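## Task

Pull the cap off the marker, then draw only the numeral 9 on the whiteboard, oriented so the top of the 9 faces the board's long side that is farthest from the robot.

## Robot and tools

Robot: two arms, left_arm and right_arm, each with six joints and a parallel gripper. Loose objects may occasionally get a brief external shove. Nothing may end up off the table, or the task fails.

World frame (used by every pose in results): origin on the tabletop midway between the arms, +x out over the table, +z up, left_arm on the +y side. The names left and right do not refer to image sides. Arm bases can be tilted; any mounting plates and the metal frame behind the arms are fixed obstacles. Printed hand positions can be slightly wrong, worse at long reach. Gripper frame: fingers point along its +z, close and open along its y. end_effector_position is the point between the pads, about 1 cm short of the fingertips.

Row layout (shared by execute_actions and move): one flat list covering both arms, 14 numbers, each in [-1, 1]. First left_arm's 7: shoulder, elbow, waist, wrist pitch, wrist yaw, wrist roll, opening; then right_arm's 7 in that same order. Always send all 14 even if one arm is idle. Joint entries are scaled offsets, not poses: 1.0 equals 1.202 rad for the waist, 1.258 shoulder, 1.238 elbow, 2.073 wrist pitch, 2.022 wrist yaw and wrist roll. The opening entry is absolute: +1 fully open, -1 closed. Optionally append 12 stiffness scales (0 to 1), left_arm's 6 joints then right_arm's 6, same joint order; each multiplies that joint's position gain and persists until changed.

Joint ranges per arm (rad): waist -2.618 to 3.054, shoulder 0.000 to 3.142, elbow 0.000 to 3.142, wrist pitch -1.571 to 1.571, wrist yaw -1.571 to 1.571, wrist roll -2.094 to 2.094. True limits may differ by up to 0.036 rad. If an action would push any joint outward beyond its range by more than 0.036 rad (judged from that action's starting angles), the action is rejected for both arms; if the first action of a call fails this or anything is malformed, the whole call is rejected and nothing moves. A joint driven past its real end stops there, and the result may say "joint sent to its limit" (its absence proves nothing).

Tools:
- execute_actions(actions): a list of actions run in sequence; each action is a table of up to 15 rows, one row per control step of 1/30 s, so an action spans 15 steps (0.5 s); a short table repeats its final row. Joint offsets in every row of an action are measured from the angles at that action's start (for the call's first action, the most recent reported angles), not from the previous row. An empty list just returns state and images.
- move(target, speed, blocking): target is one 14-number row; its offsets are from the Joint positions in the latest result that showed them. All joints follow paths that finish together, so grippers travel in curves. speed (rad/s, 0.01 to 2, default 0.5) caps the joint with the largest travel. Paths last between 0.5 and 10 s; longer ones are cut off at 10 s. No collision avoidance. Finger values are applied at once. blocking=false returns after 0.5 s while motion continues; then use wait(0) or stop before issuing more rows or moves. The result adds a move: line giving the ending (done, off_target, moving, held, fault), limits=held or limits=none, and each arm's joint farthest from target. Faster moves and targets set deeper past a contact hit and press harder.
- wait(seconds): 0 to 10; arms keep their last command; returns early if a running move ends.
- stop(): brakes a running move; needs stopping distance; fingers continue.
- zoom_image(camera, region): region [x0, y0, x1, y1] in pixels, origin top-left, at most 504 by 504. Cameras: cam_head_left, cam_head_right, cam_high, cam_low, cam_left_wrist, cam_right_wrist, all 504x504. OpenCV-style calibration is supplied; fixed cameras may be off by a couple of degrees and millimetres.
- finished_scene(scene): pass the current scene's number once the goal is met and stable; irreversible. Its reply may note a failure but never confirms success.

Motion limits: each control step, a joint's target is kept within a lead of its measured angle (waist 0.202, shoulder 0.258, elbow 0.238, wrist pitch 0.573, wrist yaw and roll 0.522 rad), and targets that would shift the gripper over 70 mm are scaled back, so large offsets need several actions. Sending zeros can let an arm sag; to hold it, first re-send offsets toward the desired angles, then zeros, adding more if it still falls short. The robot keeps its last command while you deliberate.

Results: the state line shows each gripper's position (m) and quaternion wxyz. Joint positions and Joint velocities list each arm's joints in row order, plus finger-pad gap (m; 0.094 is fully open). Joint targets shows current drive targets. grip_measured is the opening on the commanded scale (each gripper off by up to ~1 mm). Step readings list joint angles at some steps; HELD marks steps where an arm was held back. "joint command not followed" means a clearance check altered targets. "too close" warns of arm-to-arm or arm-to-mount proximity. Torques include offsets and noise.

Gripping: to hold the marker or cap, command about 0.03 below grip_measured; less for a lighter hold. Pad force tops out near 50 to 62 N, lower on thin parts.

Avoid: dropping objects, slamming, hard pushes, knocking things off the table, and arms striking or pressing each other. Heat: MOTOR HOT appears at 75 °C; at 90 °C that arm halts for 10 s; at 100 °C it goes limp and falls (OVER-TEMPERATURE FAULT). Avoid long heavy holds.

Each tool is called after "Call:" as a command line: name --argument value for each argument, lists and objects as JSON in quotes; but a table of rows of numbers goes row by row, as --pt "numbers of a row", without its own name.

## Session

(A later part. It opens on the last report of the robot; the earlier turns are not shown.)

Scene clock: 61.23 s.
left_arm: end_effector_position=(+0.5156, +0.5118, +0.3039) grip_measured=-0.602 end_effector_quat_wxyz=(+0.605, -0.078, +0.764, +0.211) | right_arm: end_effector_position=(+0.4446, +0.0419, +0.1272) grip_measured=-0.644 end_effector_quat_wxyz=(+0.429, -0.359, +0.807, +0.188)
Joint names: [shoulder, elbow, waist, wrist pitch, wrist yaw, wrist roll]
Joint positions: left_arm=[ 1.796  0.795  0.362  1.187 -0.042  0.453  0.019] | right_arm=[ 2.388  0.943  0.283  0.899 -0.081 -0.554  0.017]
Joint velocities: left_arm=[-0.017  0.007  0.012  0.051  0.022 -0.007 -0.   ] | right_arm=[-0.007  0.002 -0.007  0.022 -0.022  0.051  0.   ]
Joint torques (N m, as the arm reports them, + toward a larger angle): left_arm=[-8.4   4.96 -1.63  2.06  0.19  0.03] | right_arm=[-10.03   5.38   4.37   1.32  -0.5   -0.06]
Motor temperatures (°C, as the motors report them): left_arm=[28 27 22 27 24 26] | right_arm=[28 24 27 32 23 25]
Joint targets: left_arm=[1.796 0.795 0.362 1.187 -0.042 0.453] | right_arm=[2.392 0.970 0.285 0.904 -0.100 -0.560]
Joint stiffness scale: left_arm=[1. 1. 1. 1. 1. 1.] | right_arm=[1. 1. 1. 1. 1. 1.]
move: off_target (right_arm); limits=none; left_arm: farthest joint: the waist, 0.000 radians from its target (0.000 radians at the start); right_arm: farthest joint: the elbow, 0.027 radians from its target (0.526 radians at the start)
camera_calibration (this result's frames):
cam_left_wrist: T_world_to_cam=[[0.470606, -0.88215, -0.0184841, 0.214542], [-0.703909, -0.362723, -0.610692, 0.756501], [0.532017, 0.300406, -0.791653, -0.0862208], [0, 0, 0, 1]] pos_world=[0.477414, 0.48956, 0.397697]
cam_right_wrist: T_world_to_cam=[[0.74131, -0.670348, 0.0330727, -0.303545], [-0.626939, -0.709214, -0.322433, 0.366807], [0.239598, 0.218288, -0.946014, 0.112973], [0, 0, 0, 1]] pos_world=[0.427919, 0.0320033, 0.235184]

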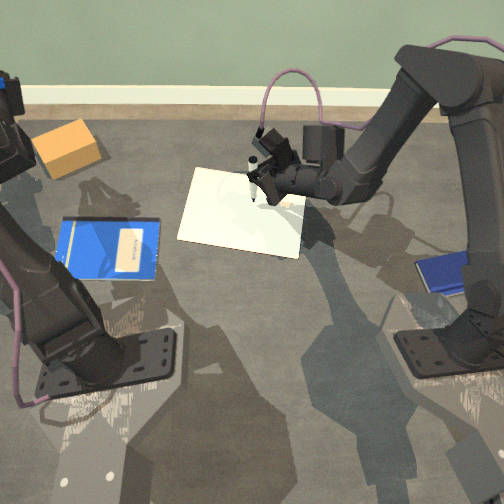

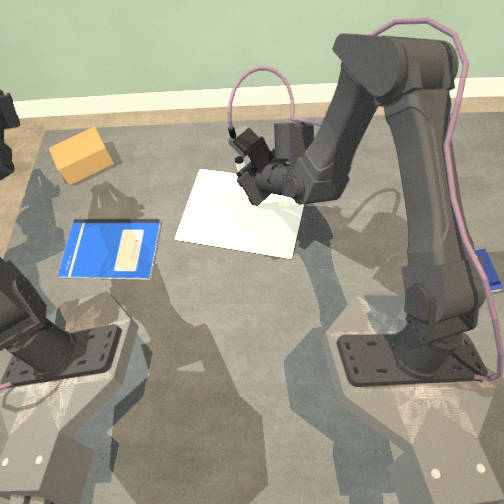

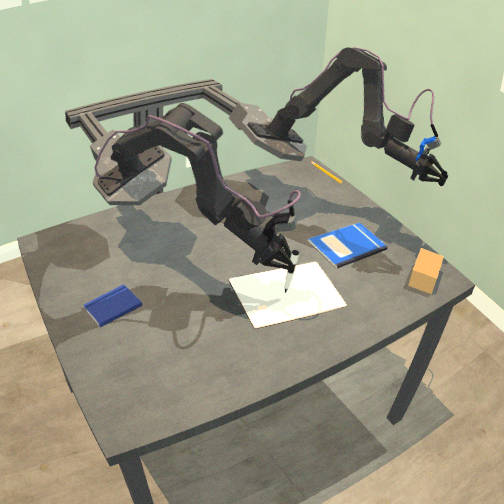

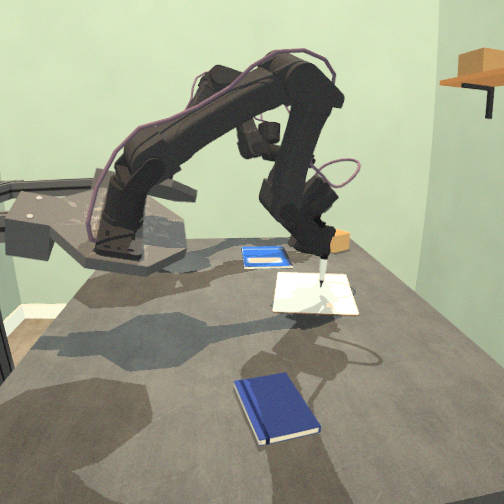

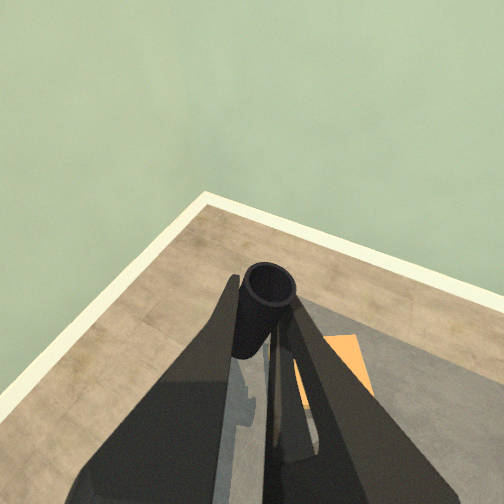

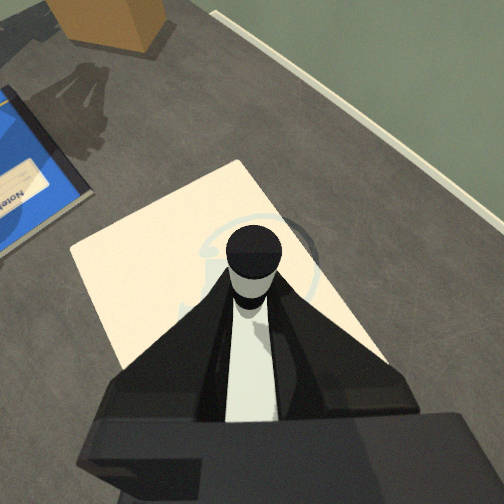

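Call:
move --target '[0,0,0,0,0,0,-0.65,0.063,0.048,-0.016,0.02,0,0,-0.69]' --speed 0.15

Call:
zoom_image --camera "cam_low" --region '[250,190,390,330]'

Scene clock: 64.87 s.
left_arm: end_effector_position=(+0.5156, +0.5118, +0.3039) grip_measured=-0.602 end_effector_quat_wxyz=(+0.605, -0.078, +0.764, +0.211) | right_arm: end_effector_position=(+0.4481, +0.0409, +0.1100) grip_measured=-0.644 end_effector_quat_wxyz=(+0.428, -0.353, +0.812, +0.182)
Joint names: [shoulder, elbow, waist, wrist pitch, wrist yaw, wrist roll]
Joint positions: left_arm=[ 1.796  0.795  0.362  1.187 -0.042  0.453  0.019] | right_arm=[ 2.451  0.978  0.267  0.928 -0.077 -0.554  0.017]
Joint velocities: left_arm=[ 0.012 -0.007 -0.017 -0.007  0.007  0.007 -0.   ] | right_arm=[ 0.002 -0.002  0.017 -0.007  0.007  0.007 -0.   ]
Joint torques (N m, as the arm reports them, + toward a larger angle): left_arm=[-8.41  4.92 -1.6   2.07  0.2   0.02] | right_arm=[-9.11  4.81  3.97  1.37 -0.32  0.02]
Motor temperatures (°C, as the motors report them): left_arm=[28 27 22 28 24 26] | right_arm=[29 24 27 32 23 25]
Joint targets: left_arm=[1.796 0.795 0.362 1.187 -0.042 0.453] | right_arm=[2.468 1.002 0.264 0.941 -0.081 -0.554]
Joint stiffness scale: left_arm=[1. 1. 1. 1. 1. 1.] | right_arm=[1. 1. 1. 1. 1. 1.]
move: off_target (right_arm); limits=none; left_arm: farthest joint: the waist, 0.000 radians from its target (0.000 radians at the start); right_arm: farthest joint: the elbow, 0.024 radians from its target (0.060 radians at the start)
camera_calibration (this result's frames):
cam_left_wrist: T_world_to_cam=[[0.470606, -0.88215, -0.0184841, 0.214542], [-0.703909, -0.362723, -0.610692, 0.756501], [0.532017, 0.300406, -0.791653, -0.0862208], [0, 0, 0, 1]] pos_world=[0.477414, 0.48956, 0.397697]
cam_right_wrist: T_world_to_cam=[[0.729574, -0.682962, 0.0358334, -0.300748], [-0.640071, -0.700334, -0.315976, 0.367501], [0.240895, 0.207592, -0.94809, 0.0961902], [0, 0, 0, 1]] pos_world=[0.431473, 0.032005, 0.218095]

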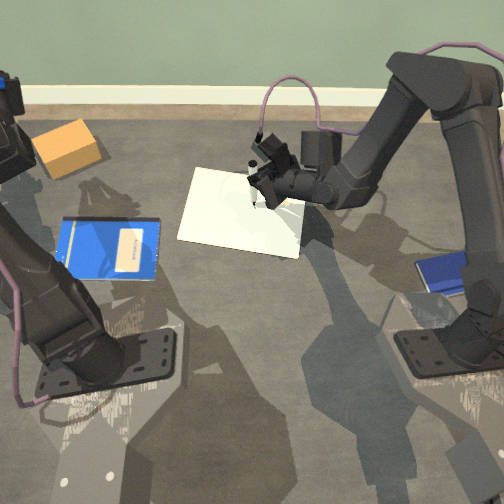

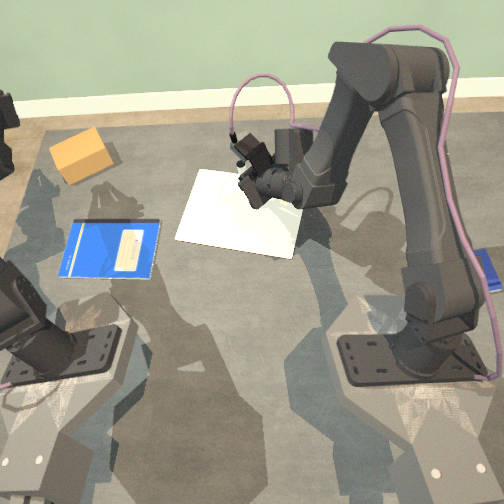

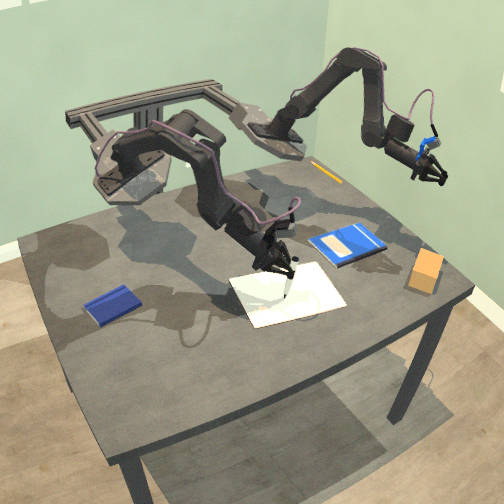

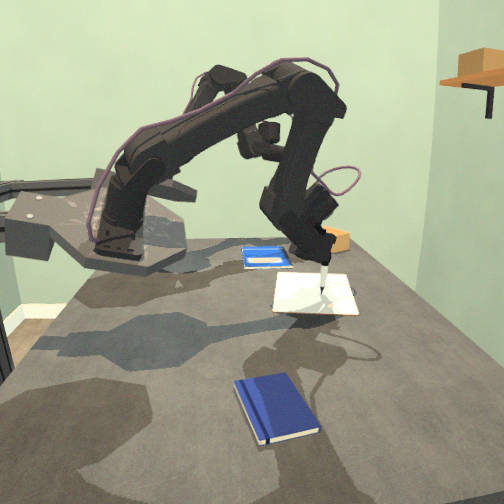

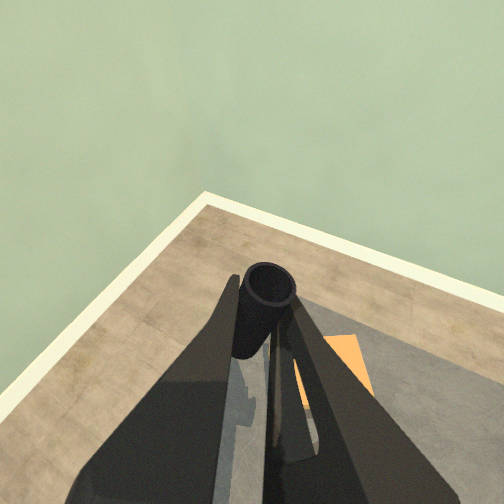

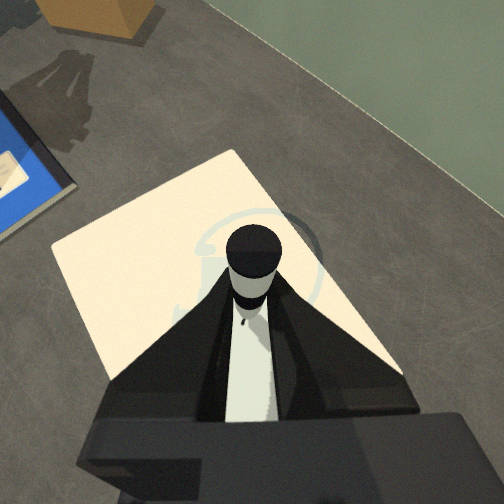

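Region (250, 190, 390, 330) of cam_low's 504x504 image, scaled by 3.600, with more detail than that image has.

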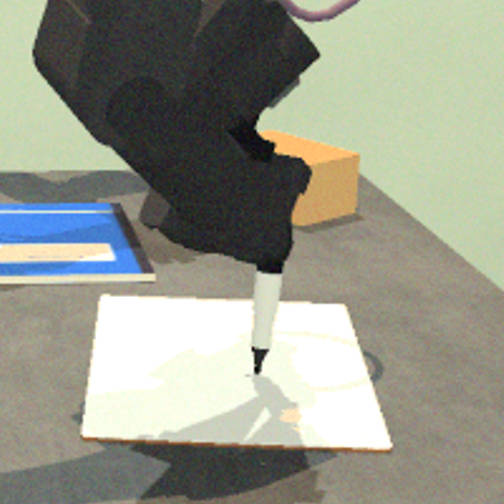

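Call:
move --target '[0,0,0,0,0,0,-0.65,0.029,0.085,-0.010,-0.031,0,0,-0.69]' --speed 0.15

Call:
zoom_image --camera "cam_low" --region '[250,190,390,330]'

Scene clock: 66.17 s.
left_arm: end_effector_position=(+0.5156, +0.5118, +0.3039) grip_measured=-0.602 end_effector_quat_wxyz=(+0.605, -0.078, +0.764, +0.211) | right_arm: end_effector_position=(+0.4697, +0.0440, +0.1105) grip_measured=-0.644 end_effector_quat_wxyz=(+0.435, -0.347, +0.812, +0.176)
Joint names: [shoulder, elbow, waist, wrist pitch, wrist yaw, wrist roll]
Joint positions: left_arm=[ 1.796  0.795  0.362  1.187 -0.042  0.453  0.019] | right_arm=[ 2.468  1.06   0.259  0.881 -0.074 -0.554  0.017]
Joint velocities: left_arm=[-0.002 -0.012  0.002  0.007 -0.007 -0.066 -0.   ] | right_arm=[-0.022 -0.002  0.002 -0.051 -0.051 -0.007  0.   ]
Joint torques (N m, as the arm reports them, + toward a larger angle): left_arm=[-8.41  4.95 -1.59  2.06  0.19  0.03] | right_arm=[-9.34  5.2   4.09  1.11 -0.31  0.01]
Motor temperatures (°C, as the motors report them): left_arm=[28 27 22 28 24 26] | right_arm=[29 24 27 32 23 25]
Joint targets: left_arm=[1.796 0.795 0.362 1.187 -0.042 0.453] | right_arm=[2.488 1.084 0.255 0.864 -0.077 -0.554]
Joint stiffness scale: left_arm=[1. 1. 1. 1. 1. 1.] | right_arm=[1. 1. 1. 1. 1. 1.]
move: off_target (right_arm); limits=none; left_arm: farthest joint: the waist, 0.000 radians from its target (0.000 radians at the start); right_arm: farthest joint: the elbow, 0.023 radians from its target (0.105 radians at the start)
camera_calibration (this result's frames):
cam_left_wrist: T_world_to_cam=[[0.470606, -0.88215, -0.0184841, 0.214542], [-0.703909, -0.362723, -0.610692, 0.756501], [0.532017, 0.300406, -0.791653, -0.0862208], [0, 0, 0, 1]] pos_world=[0.477414, 0.48956, 0.397697]
cam_right_wrist: T_world_to_cam=[[0.71744, -0.695239, 0.0438418, -0.309071], [-0.647924, -0.689083, -0.324591, 0.387906], [0.255879, 0.204468, -0.944838, 0.0835276], [0, 0, 0, 1]] pos_world=[0.4517, 0.0353425, 0.218381]

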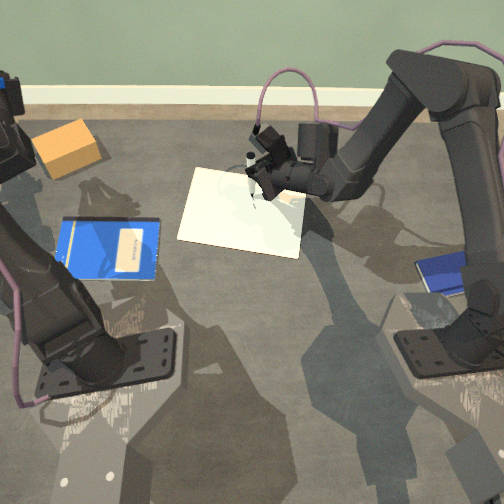

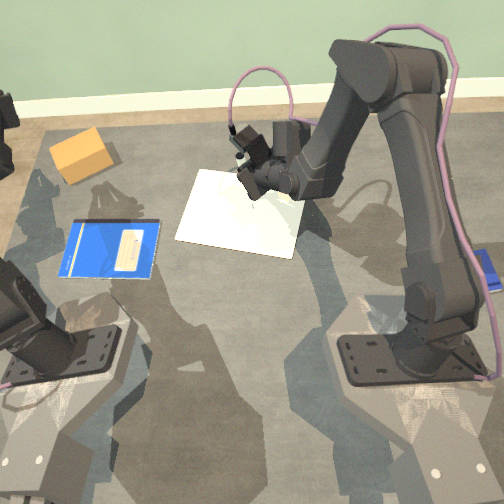

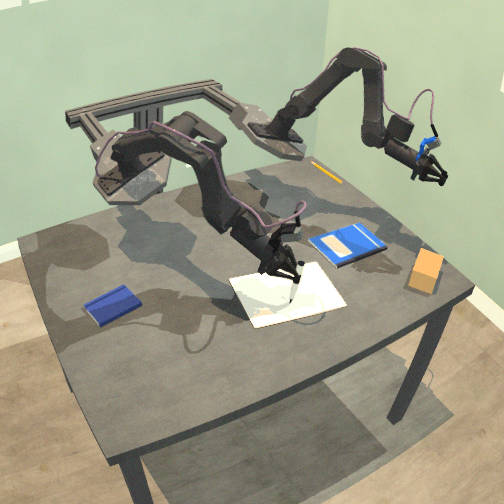

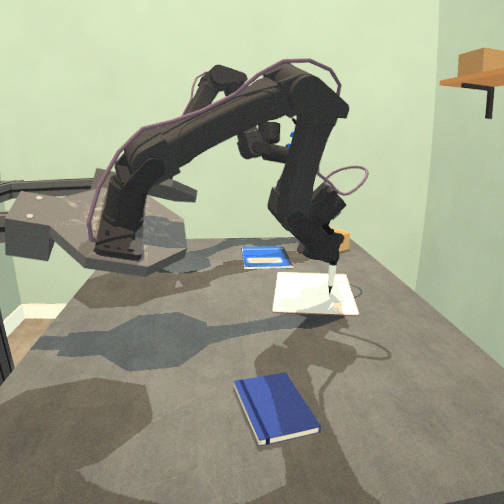

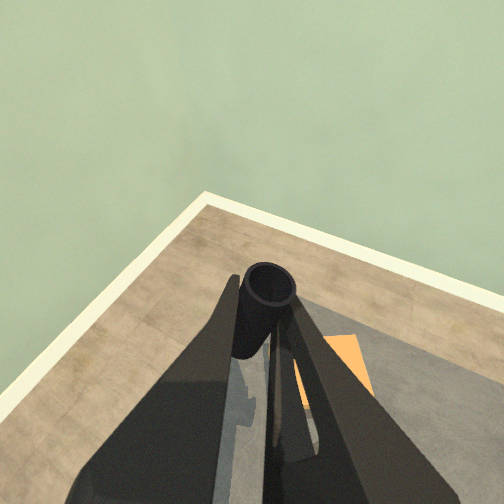

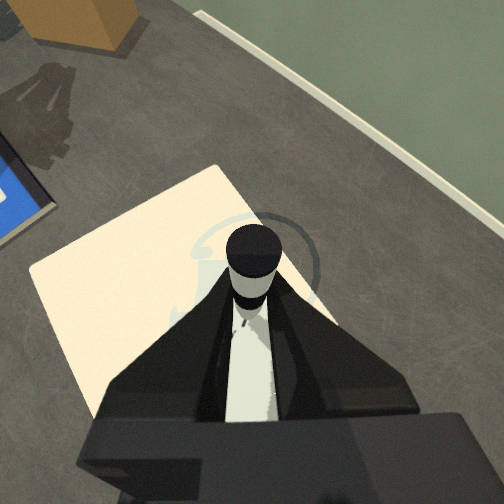

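Region (250, 190, 390, 330) of cam_low's 504x504 image, scaled by 3.600, with more detail than that image has.

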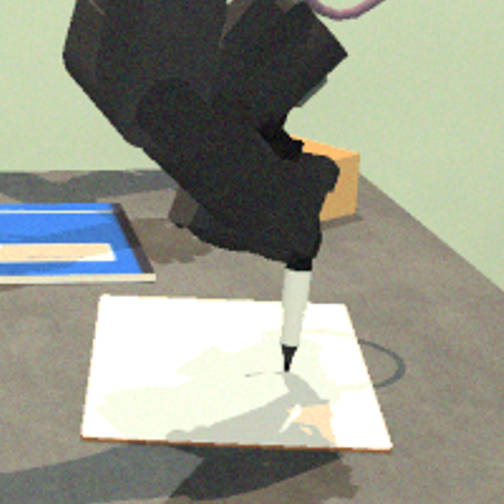

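Call:
move --target '[0,0,0,0,0,0,-0.65,0.041,0.081,0.019,-0.033,0,0,-0.69]' --speed 0.2

Scene clock: 67.30 s.
left_arm: end_effector_position=(+0.5156, +0.5118, +0.3039) grip_measured=-0.602 end_effector_quat_wxyz=(+0.605, -0.078, +0.764, +0.211) | right_arm: end_effector_position=(+0.4843, +0.0546, +0.1112) grip_measured=-0.644 end_effector_quat_wxyz=(+0.440, -0.348, +0.809, +0.177)
Joint names: [shoulder, elbow, waist, wrist pitch, wrist yaw, wrist roll]
Joint positions: left_arm=[ 1.796  0.795  0.362  1.187 -0.042  0.453  0.019] | right_arm=[ 2.496  1.139  0.266  0.841 -0.073 -0.554  0.017]
Joint velocities: left_arm=[-0.007  0.017 -0.002 -0.051  0.007 -0.051  0.   ] | right_arm=[-0.017 -0.017 -0.012 -0.007 -0.051 -0.051 -0.001]
Joint torques (N m, as the arm reports them, + toward a larger angle): left_arm=[-8.42  4.94 -1.62  2.05  0.2   0.02] | right_arm=[-9.34  5.34  6.03  0.98 -0.27  0.02]
Motor temperatures (°C, as the motors report them): left_arm=[28 27 22 28 24 26] | right_arm=[29 24 27 31 23 25]
Joint targets: left_arm=[1.796 0.795 0.362 1.187 -0.042 0.453] | right_arm=[2.520 1.161 0.282 0.812 -0.074 -0.554]
Joint stiffness scale: left_arm=[1. 1. 1. 1. 1. 1.] | right_arm=[1. 1. 1. 1. 1. 1.]
move: off_target (right_arm); limits=none; left_arm: farthest joint: the waist, 0.000 radians from its target (0.000 radians at the start); right_arm: farthest joint: the wrist pitch, 0.029 radians from its target (0.068 radians at the start)
camera_calibration (this result's frames):
cam_left_wrist: T_world_to_cam=[[0.470606, -0.88215, -0.0184841, 0.214542], [-0.703909, -0.362723, -0.610692, 0.756501], [0.532017, 0.300406, -0.791653, -0.0862208], [0, 0, 0, 1]] pos_world=[0.477414, 0.48956, 0.397697]
cam_right_wrist: T_world_to_cam=[[0.718083, -0.694287, 0.0481956, -0.313045], [-0.642879, -0.68825, -0.336183, 0.403621], [0.266578, 0.210423, -0.940563, 0.0722712], [0, 0, 0, 1]] pos_world=[0.465006, 0.0452417, 0.218753]

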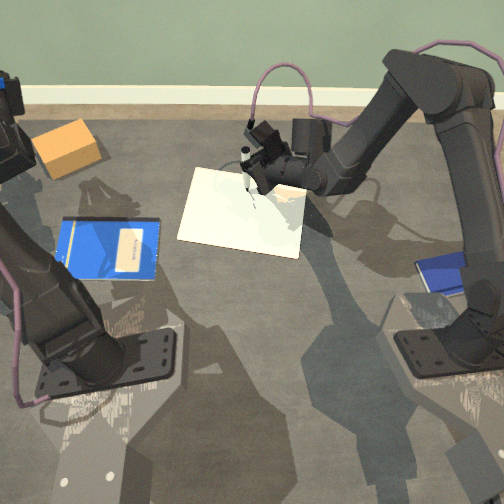

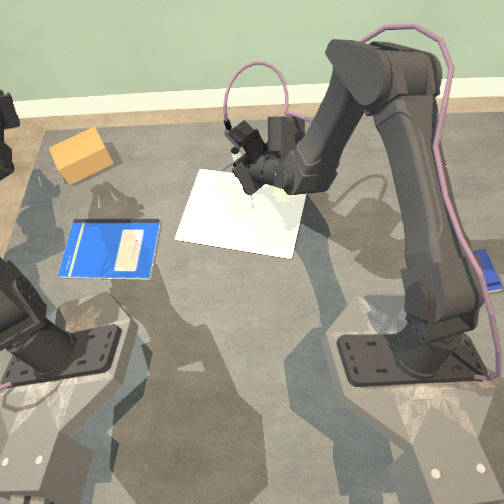

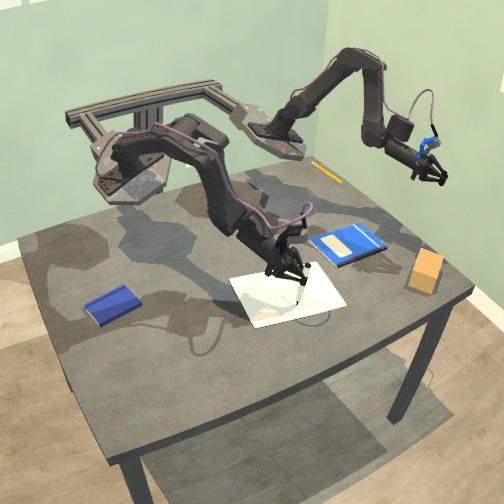

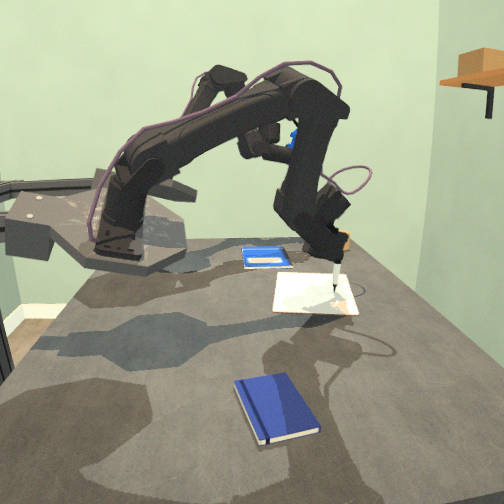

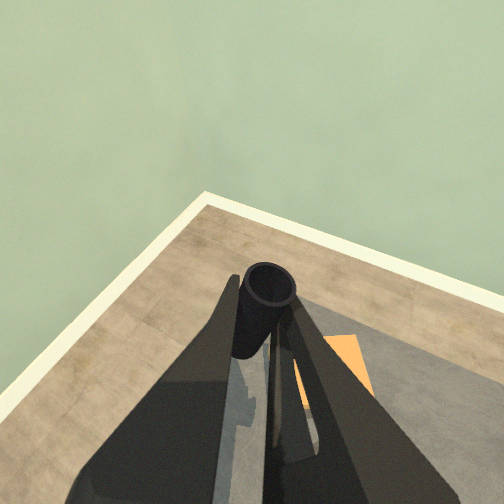

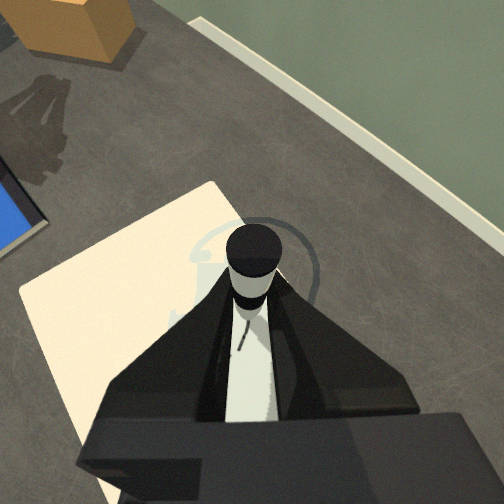

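Call:
move --target '[0,0,0,0,0,0,-0.65,0.041,0.040,0.054,-0.013,0,0,-0.69]' --speed 0.2

Scene clock: 68.40 s.
left_arm: end_effector_position=(+0.5156, +0.5118, +0.3039) grip_measured=-0.602 end_effector_quat_wxyz=(+0.605, -0.078, +0.764, +0.211) | right_arm: end_effector_position=(+0.4715, +0.0814, +0.1117) grip_measured=-0.644 end_effector_quat_wxyz=(+0.439, -0.366, +0.799, +0.189)
Joint names: [shoulder, elbow, waist, wrist pitch, wrist yaw, wrist roll]
Joint positions: left_arm=[ 1.796  0.795  0.362  1.187 -0.042  0.453  0.019] | right_arm=[ 2.53   1.166  0.318  0.836 -0.065 -0.554  0.017]
Joint velocities: left_arm=[-0.017 -0.002  0.007 -0.022  0.051 -0.022  0.   ] | right_arm=[-0.002 -0.007  0.017 -0.022  0.037  0.007  0.   ]
Joint torques (N m, as the arm reports them, + toward a larger angle): left_arm=[-8.42  4.93 -1.55  2.06  0.21  0.03] | right_arm=[-10.02   5.43   5.92   1.07  -0.35   0.02]
Motor temperatures (°C, as the motors report them): left_arm=[28 27 22 28 24 26] | right_arm=[29 24 27 31 23 25]
Joint targets: left_arm=[1.796 0.795 0.362 1.187 -0.042 0.453] | right_arm=[2.548 1.188 0.331 0.814 -0.073 -0.554]
Joint stiffness scale: left_arm=[1. 1. 1. 1. 1. 1.] | right_arm=[1. 1. 1. 1. 1. 1.]
move: off_target (right_arm); limits=none; left_arm: farthest joint: the waist, 0.000 radians from its target (0.000 radians at the start); right_arm: farthest joint: the elbow, 0.023 radians from its target (0.050 radians at the start)
camera_calibration (this result's frames):
cam_left_wrist: T_world_to_cam=[[0.470606, -0.88215, -0.0184841, 0.214542], [-0.703909, -0.362723, -0.610692, 0.756501], [0.532017, 0.300406, -0.791653, -0.0862208], [0, 0, 0, 1]] pos_world=[0.477414, 0.48956, 0.397697]
cam_right_wrist: T_world_to_cam=[[0.749509, -0.660281, 0.0475975, -0.302779], [-0.608747, -0.715691, -0.342365, 0.400834], [0.260122, 0.227631, -0.938361, 0.0719226], [0, 0, 0, 1]] pos_world=[0.452233, 0.0705823, 0.219132]

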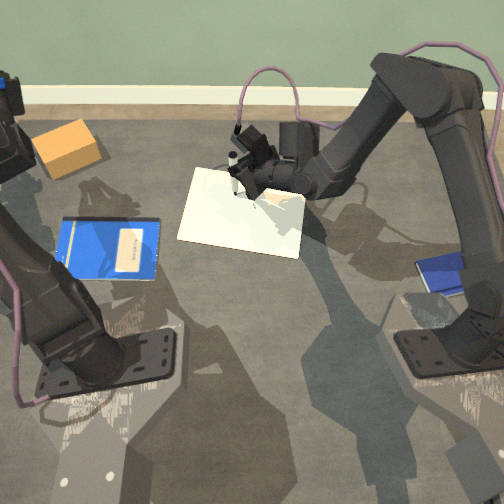

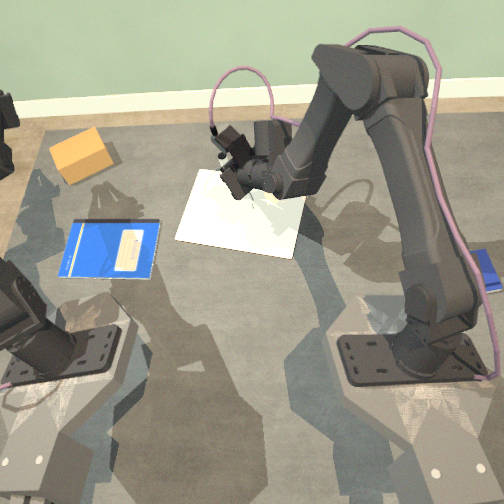

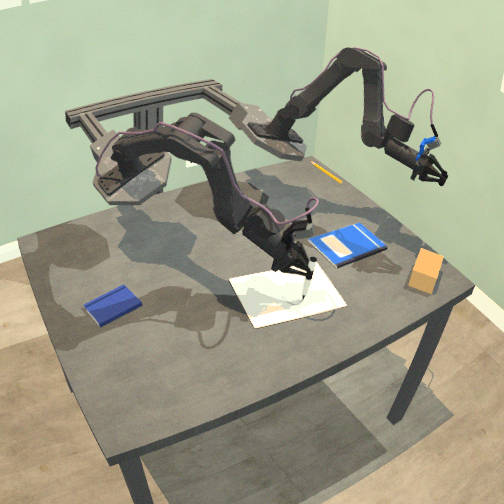

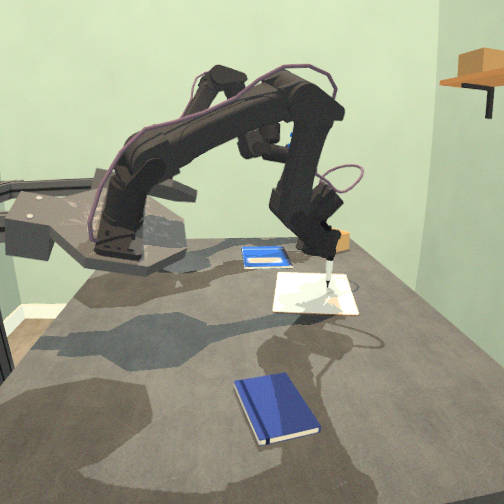

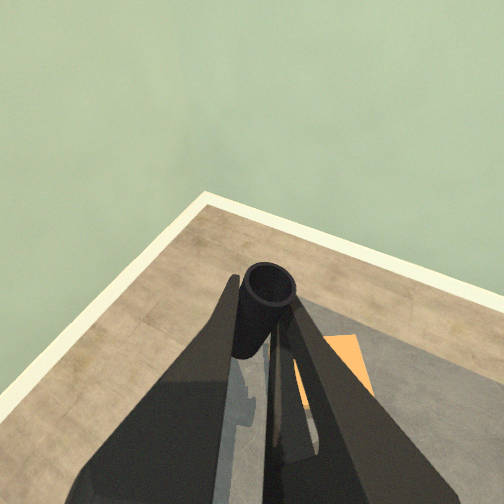

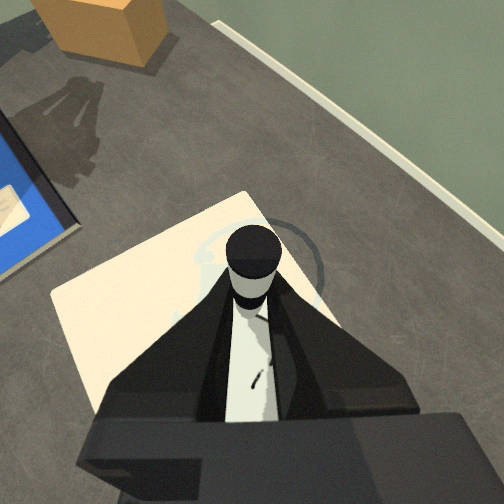

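Call:
move --target '[0,0,0,0,0,0,-0.65,0.025,-0.039,0.028,0.013,0,0,-0.69]' --speed 0.2

Scene clock: 69.47 s.
left_arm: end_effector_position=(+0.5156, +0.5118, +0.3039) grip_measured=-0.602 end_effector_quat_wxyz=(+0.605, -0.078, +0.764, +0.211) | right_arm: end_effector_position=(+0.4603, +0.0870, +0.1114) grip_measured=-0.644 end_effector_quat_wxyz=(+0.441, -0.371, +0.795, +0.191)
Joint names: [shoulder, elbow, waist, wrist pitch, wrist yaw, wrist roll]
Joint positions: left_arm=[ 1.796  0.795  0.362  1.187 -0.042  0.453  0.019] | right_arm=[ 2.539  1.139  0.336  0.875 -0.061 -0.555  0.017]
Joint velocities: left_arm=[ 0.002  0.002 -0.002  0.037 -0.007  0.037 -0.001] | right_arm=[ 0.002  0.002 -0.007 -0.007  0.022  0.022 -0.   ]
Joint torques (N m, as the arm reports them, + toward a larger angle): left_arm=[-8.39  4.93 -1.59  2.05  0.19  0.02] | right_arm=[-9.36  1.56  6.11  1.19 -0.31  0.03]
Motor temperatures (°C, as the motors report them): left_arm=[29 27 22 28 24 26] | right_arm=[29 24 27 31 23 25]
Joint targets: left_arm=[1.796 0.795 0.362 1.187 -0.042 0.453] | right_arm=[2.562 1.118 0.352 0.863 -0.065 -0.555]
Joint stiffness scale: left_arm=[1. 1. 1. 1. 1. 1.] | right_arm=[1. 1. 1. 1. 1. 1.]
move: off_target (right_arm); limits=none; left_arm: farthest joint: the waist, 0.000 radians from its target (0.000 radians at the start); right_arm: farthest joint: the shoulder, 0.022 radians from its target (0.031 radians at the start)
camera_calibration (this result's frames):
cam_left_wrist: T_world_to_cam=[[0.470606, -0.88215, -0.0184841, 0.214542], [-0.703909, -0.362723, -0.610692, 0.756501], [0.532017, 0.300406, -0.791653, -0.0862208], [0, 0, 0, 1]] pos_world=[0.477414, 0.48956, 0.397697]
cam_right_wrist: T_world_to_cam=[[0.757146, -0.651201, 0.051654, -0.295486], [-0.597152, -0.72202, -0.349424, 0.393897], [0.264841, 0.23372, -0.93554, 0.0702795], [0, 0, 0, 1]] pos_world=[0.440329, 0.0755549, 0.218649]

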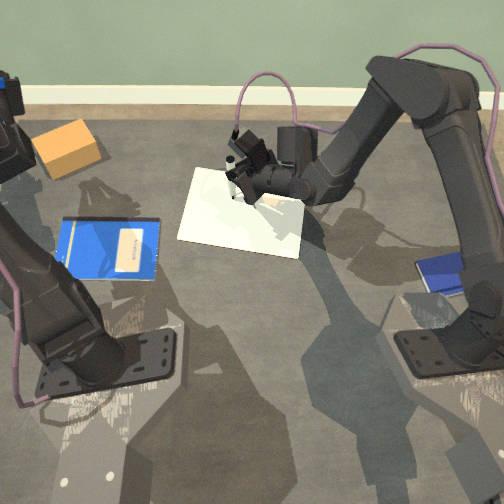

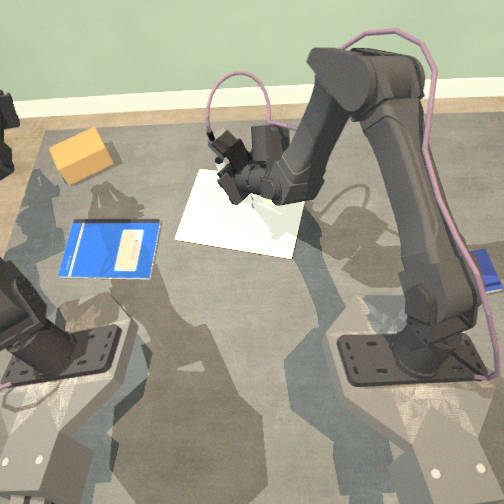

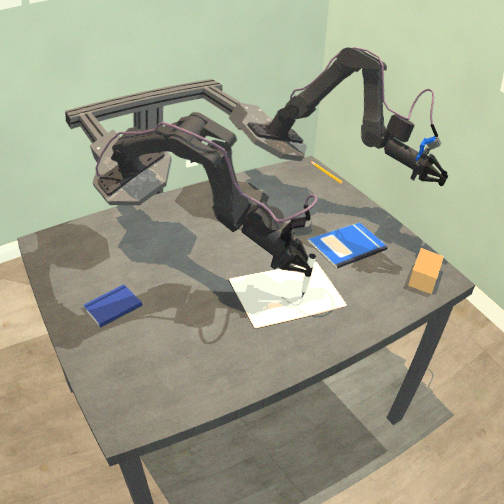

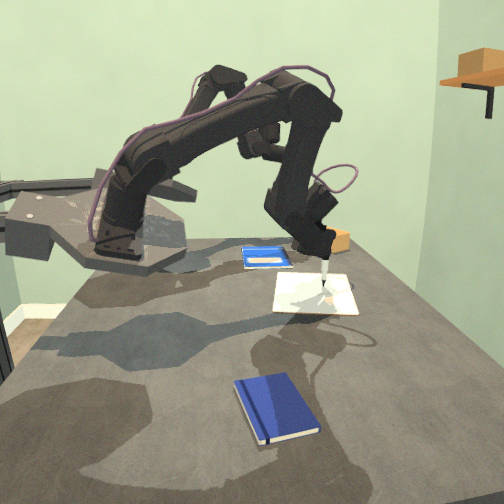

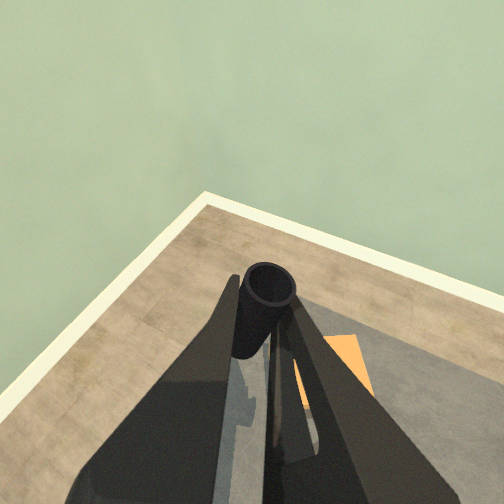

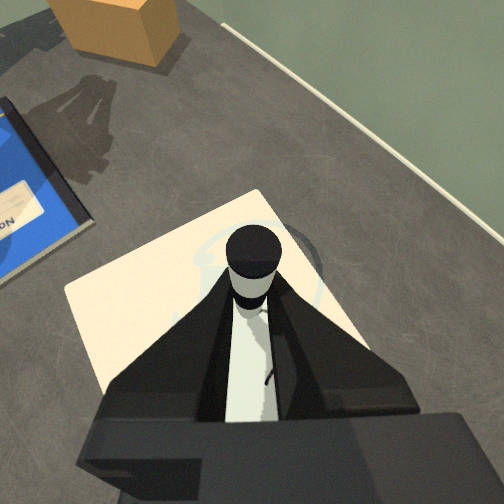

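Call:
move --target '[0,0,0,0,0,0,-0.65,0.002,-0.09,0.026,0.027,0,0,-0.69]' --speed 0.2

Scene clock: 70.63 s.
left_arm: end_effector_position=(+0.5156, +0.5118, +0.3039) grip_measured=-0.602 end_effector_quat_wxyz=(+0.605, -0.078, +0.764, +0.211) | right_arm: end_effector_position=(+0.4368, +0.0858, +0.1103) grip_measured=-0.644 end_effector_quat_wxyz=(+0.443, -0.376, +0.790, +0.195)
Joint names: [shoulder, elbow, waist, wrist pitch, wrist yaw, wrist roll]
Joint positions: left_arm=[ 1.796  0.795  0.362  1.187 -0.042  0.453  0.019] | right_arm=[ 2.539  1.053  0.353  0.962 -0.06  -0.556  0.017]
Joint velocities: left_arm=[ 0.002  0.007  0.012 -0.007  0.037 -0.095  0.   ] | right_arm=[ 0.012  0.022  0.002 -0.037 -0.007 -0.037 -0.   ]
Joint torques (N m, as the arm reports them, + toward a larger angle): left_arm=[-8.4   4.98 -1.65  2.07  0.19  0.01] | right_arm=[-10.55   0.76   5.9    0.99  -0.28   0.05]
Motor temperatures (°C, as the motors report them): left_arm=[29 27 22 28 24 26] | right_arm=[29 24 27 31 23 25]
Joint targets: left_arm=[1.796 0.795 0.362 1.187 -0.042 0.453] | right_arm=[2.542 1.027 0.367 0.931 -0.060 -0.555]
Joint stiffness scale: left_arm=[1. 1. 1. 1. 1. 1.] | right_arm=[1. 1. 1. 1. 1. 1.]
move: off_target (right_arm); limits=none; left_arm: farthest joint: the waist, 0.000 radians from its target (0.000 radians at the start); right_arm: farthest joint: the wrist pitch, 0.031 radians from its target (0.056 radians at the start)
camera_calibration (this result's frames):
cam_left_wrist: T_world_to_cam=[[0.470606, -0.88215, -0.0184841, 0.214542], [-0.703909, -0.362723, -0.610692, 0.756501], [0.532017, 0.300406, -0.791653, -0.0862208], [0, 0, 0, 1]] pos_world=[0.477414, 0.48956, 0.397697]
cam_right_wrist: T_world_to_cam=[[0.766666, -0.639817, 0.0534515, -0.283713], [-0.584075, -0.729592, -0.355741, 0.374324], [0.266607, 0.241515, -0.933055, 0.0740082], [0, 0, 0, 1]] pos_world=[0.416415, 0.0737052, 0.217381]

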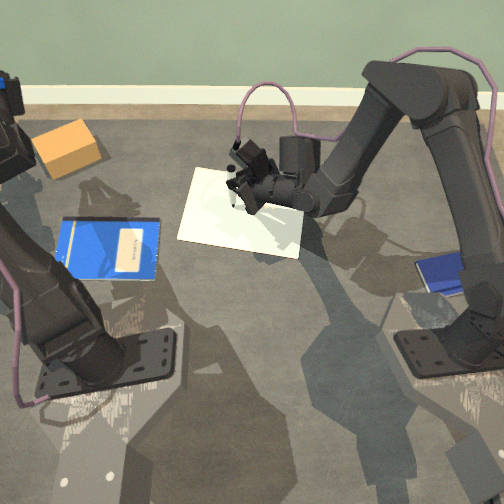

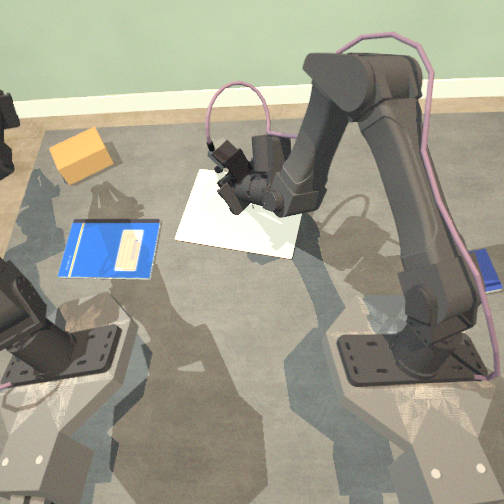

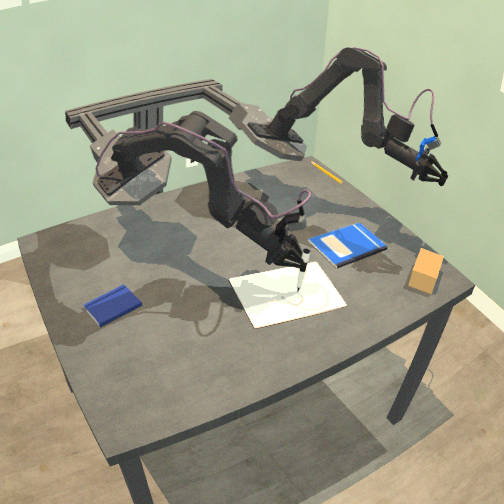

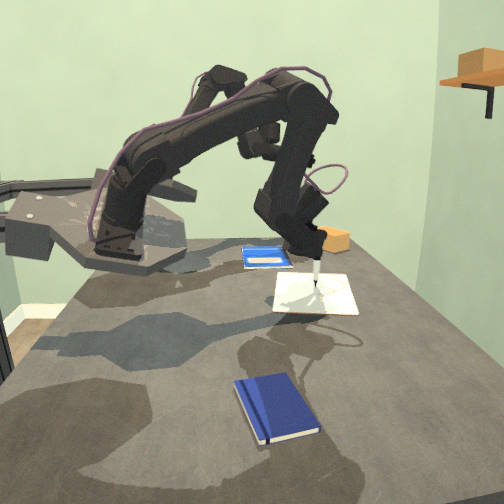

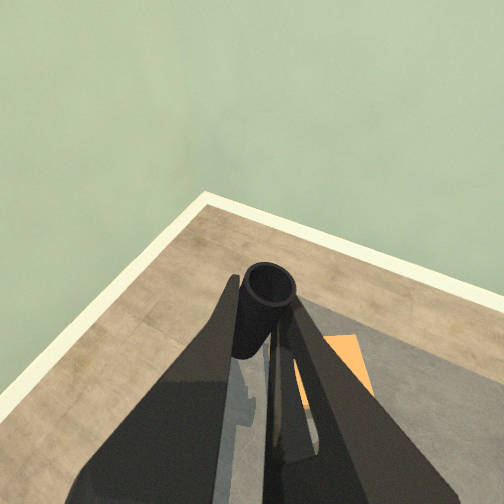

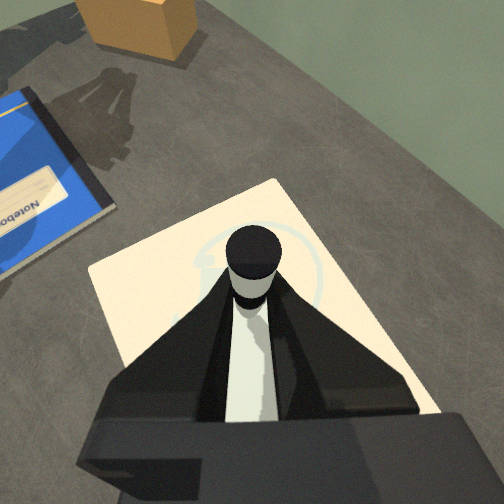

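Call:
execute_actions --actions '[]'

Scene clock: 72.10 s.
left_arm: end_effector_position=(+0.5156, +0.5118, +0.3039) grip_measured=-0.602 end_effector_quat_wxyz=(+0.605, -0.078, +0.764, +0.211) | right_arm: end_effector_position=(+0.4368, +0.0858, +0.1103) grip_measured=-0.644 end_effector_quat_wxyz=(+0.443, -0.376, +0.790, +0.195)
Joint names: [shoulder, elbow, waist, wrist pitch, wrist yaw, wrist roll]
Joint positions: left_arm=[ 1.796  0.795  0.362  1.187 -0.042  0.453  0.019] | right_arm=[ 2.539  1.053  0.353  0.962 -0.06  -0.556  0.017]
Joint velocities: left_arm=[ 0.012 -0.022  0.007  0.022 -0.022  0.007 -0.   ] | right_arm=[ 0.012  0.012 -0.007  0.007  0.022  0.007 -0.   ]
Joint torques (N m, as the arm reports them, + toward a larger angle): left_arm=[-8.39  4.95 -1.59  2.07  0.19  0.02] | right_arm=[-10.57   0.73   5.99   0.98  -0.26   0.03]
Motor temperatures (°C, as the motors report them): left_arm=[29 27 22 29 24 26] | right_arm=[29 24 27 31 23 25]
Joint targets: left_arm=[1.796 0.795 0.362 1.187 -0.042 0.453] | right_arm=[2.542 1.027 0.367 0.931 -0.060 -0.555]
Joint stiffness scale: left_arm=[1. 1. 1. 1. 1. 1.] | right_arm=[1. 1. 1. 1. 1. 1.]
camera_calibration (this result's frames):
cam_left_wrist: T_world_to_cam=[[0.470606, -0.88215, -0.0184841, 0.214542], [-0.703909, -0.362723, -0.610692, 0.756501], [0.532017, 0.300406, -0.791653, -0.0862208], [0, 0, 0, 1]] pos_world=[0.477414, 0.48956, 0.397697]
cam_right_wrist: T_world_to_cam=[[0.766666, -0.639817, 0.0534515, -0.283713], [-0.584075, -0.729592, -0.355741, 0.374324], [0.266607, 0.241515, -0.933055, 0.0740082], [0, 0, 0, 1]] pos_world=[0.416415, 0.0737052, 0.217381]

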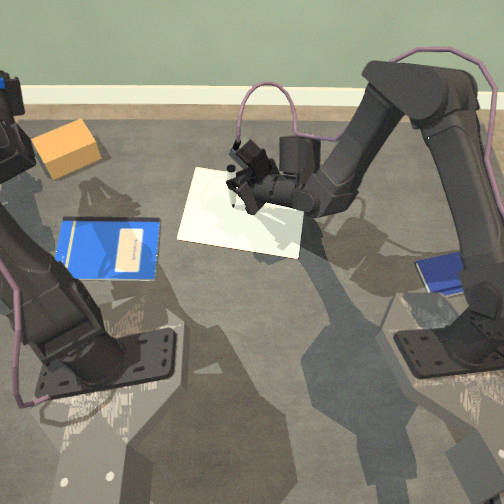

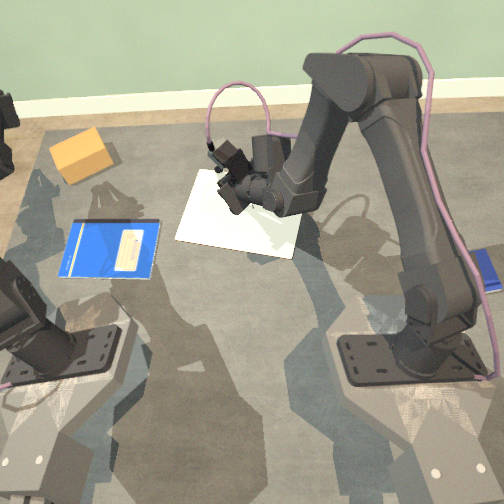

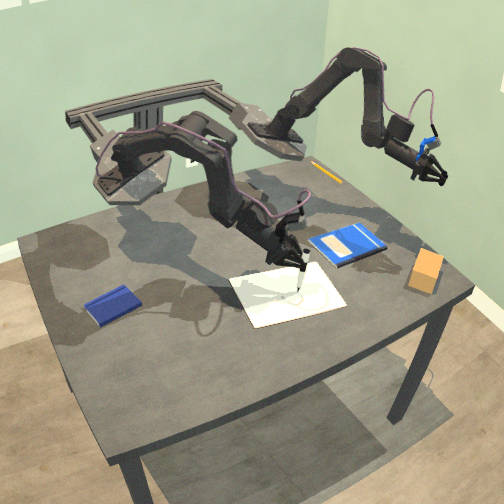

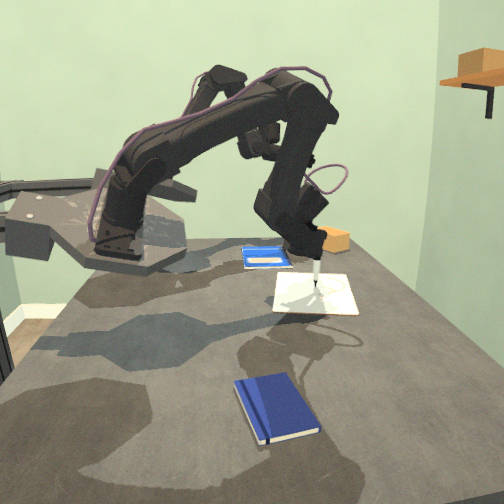

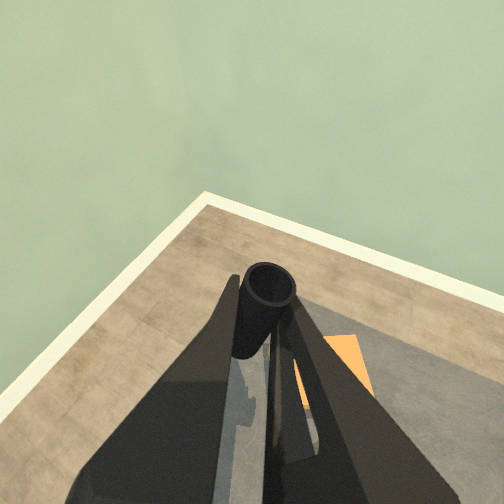

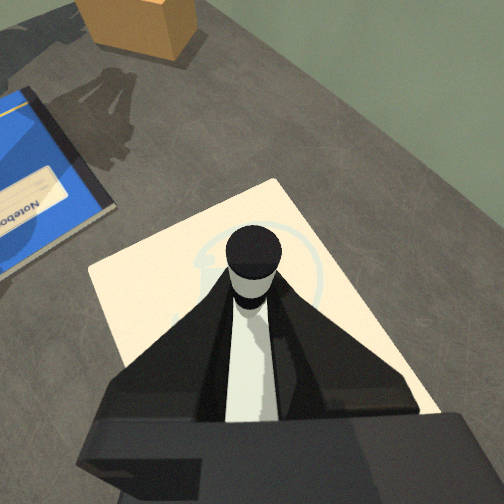

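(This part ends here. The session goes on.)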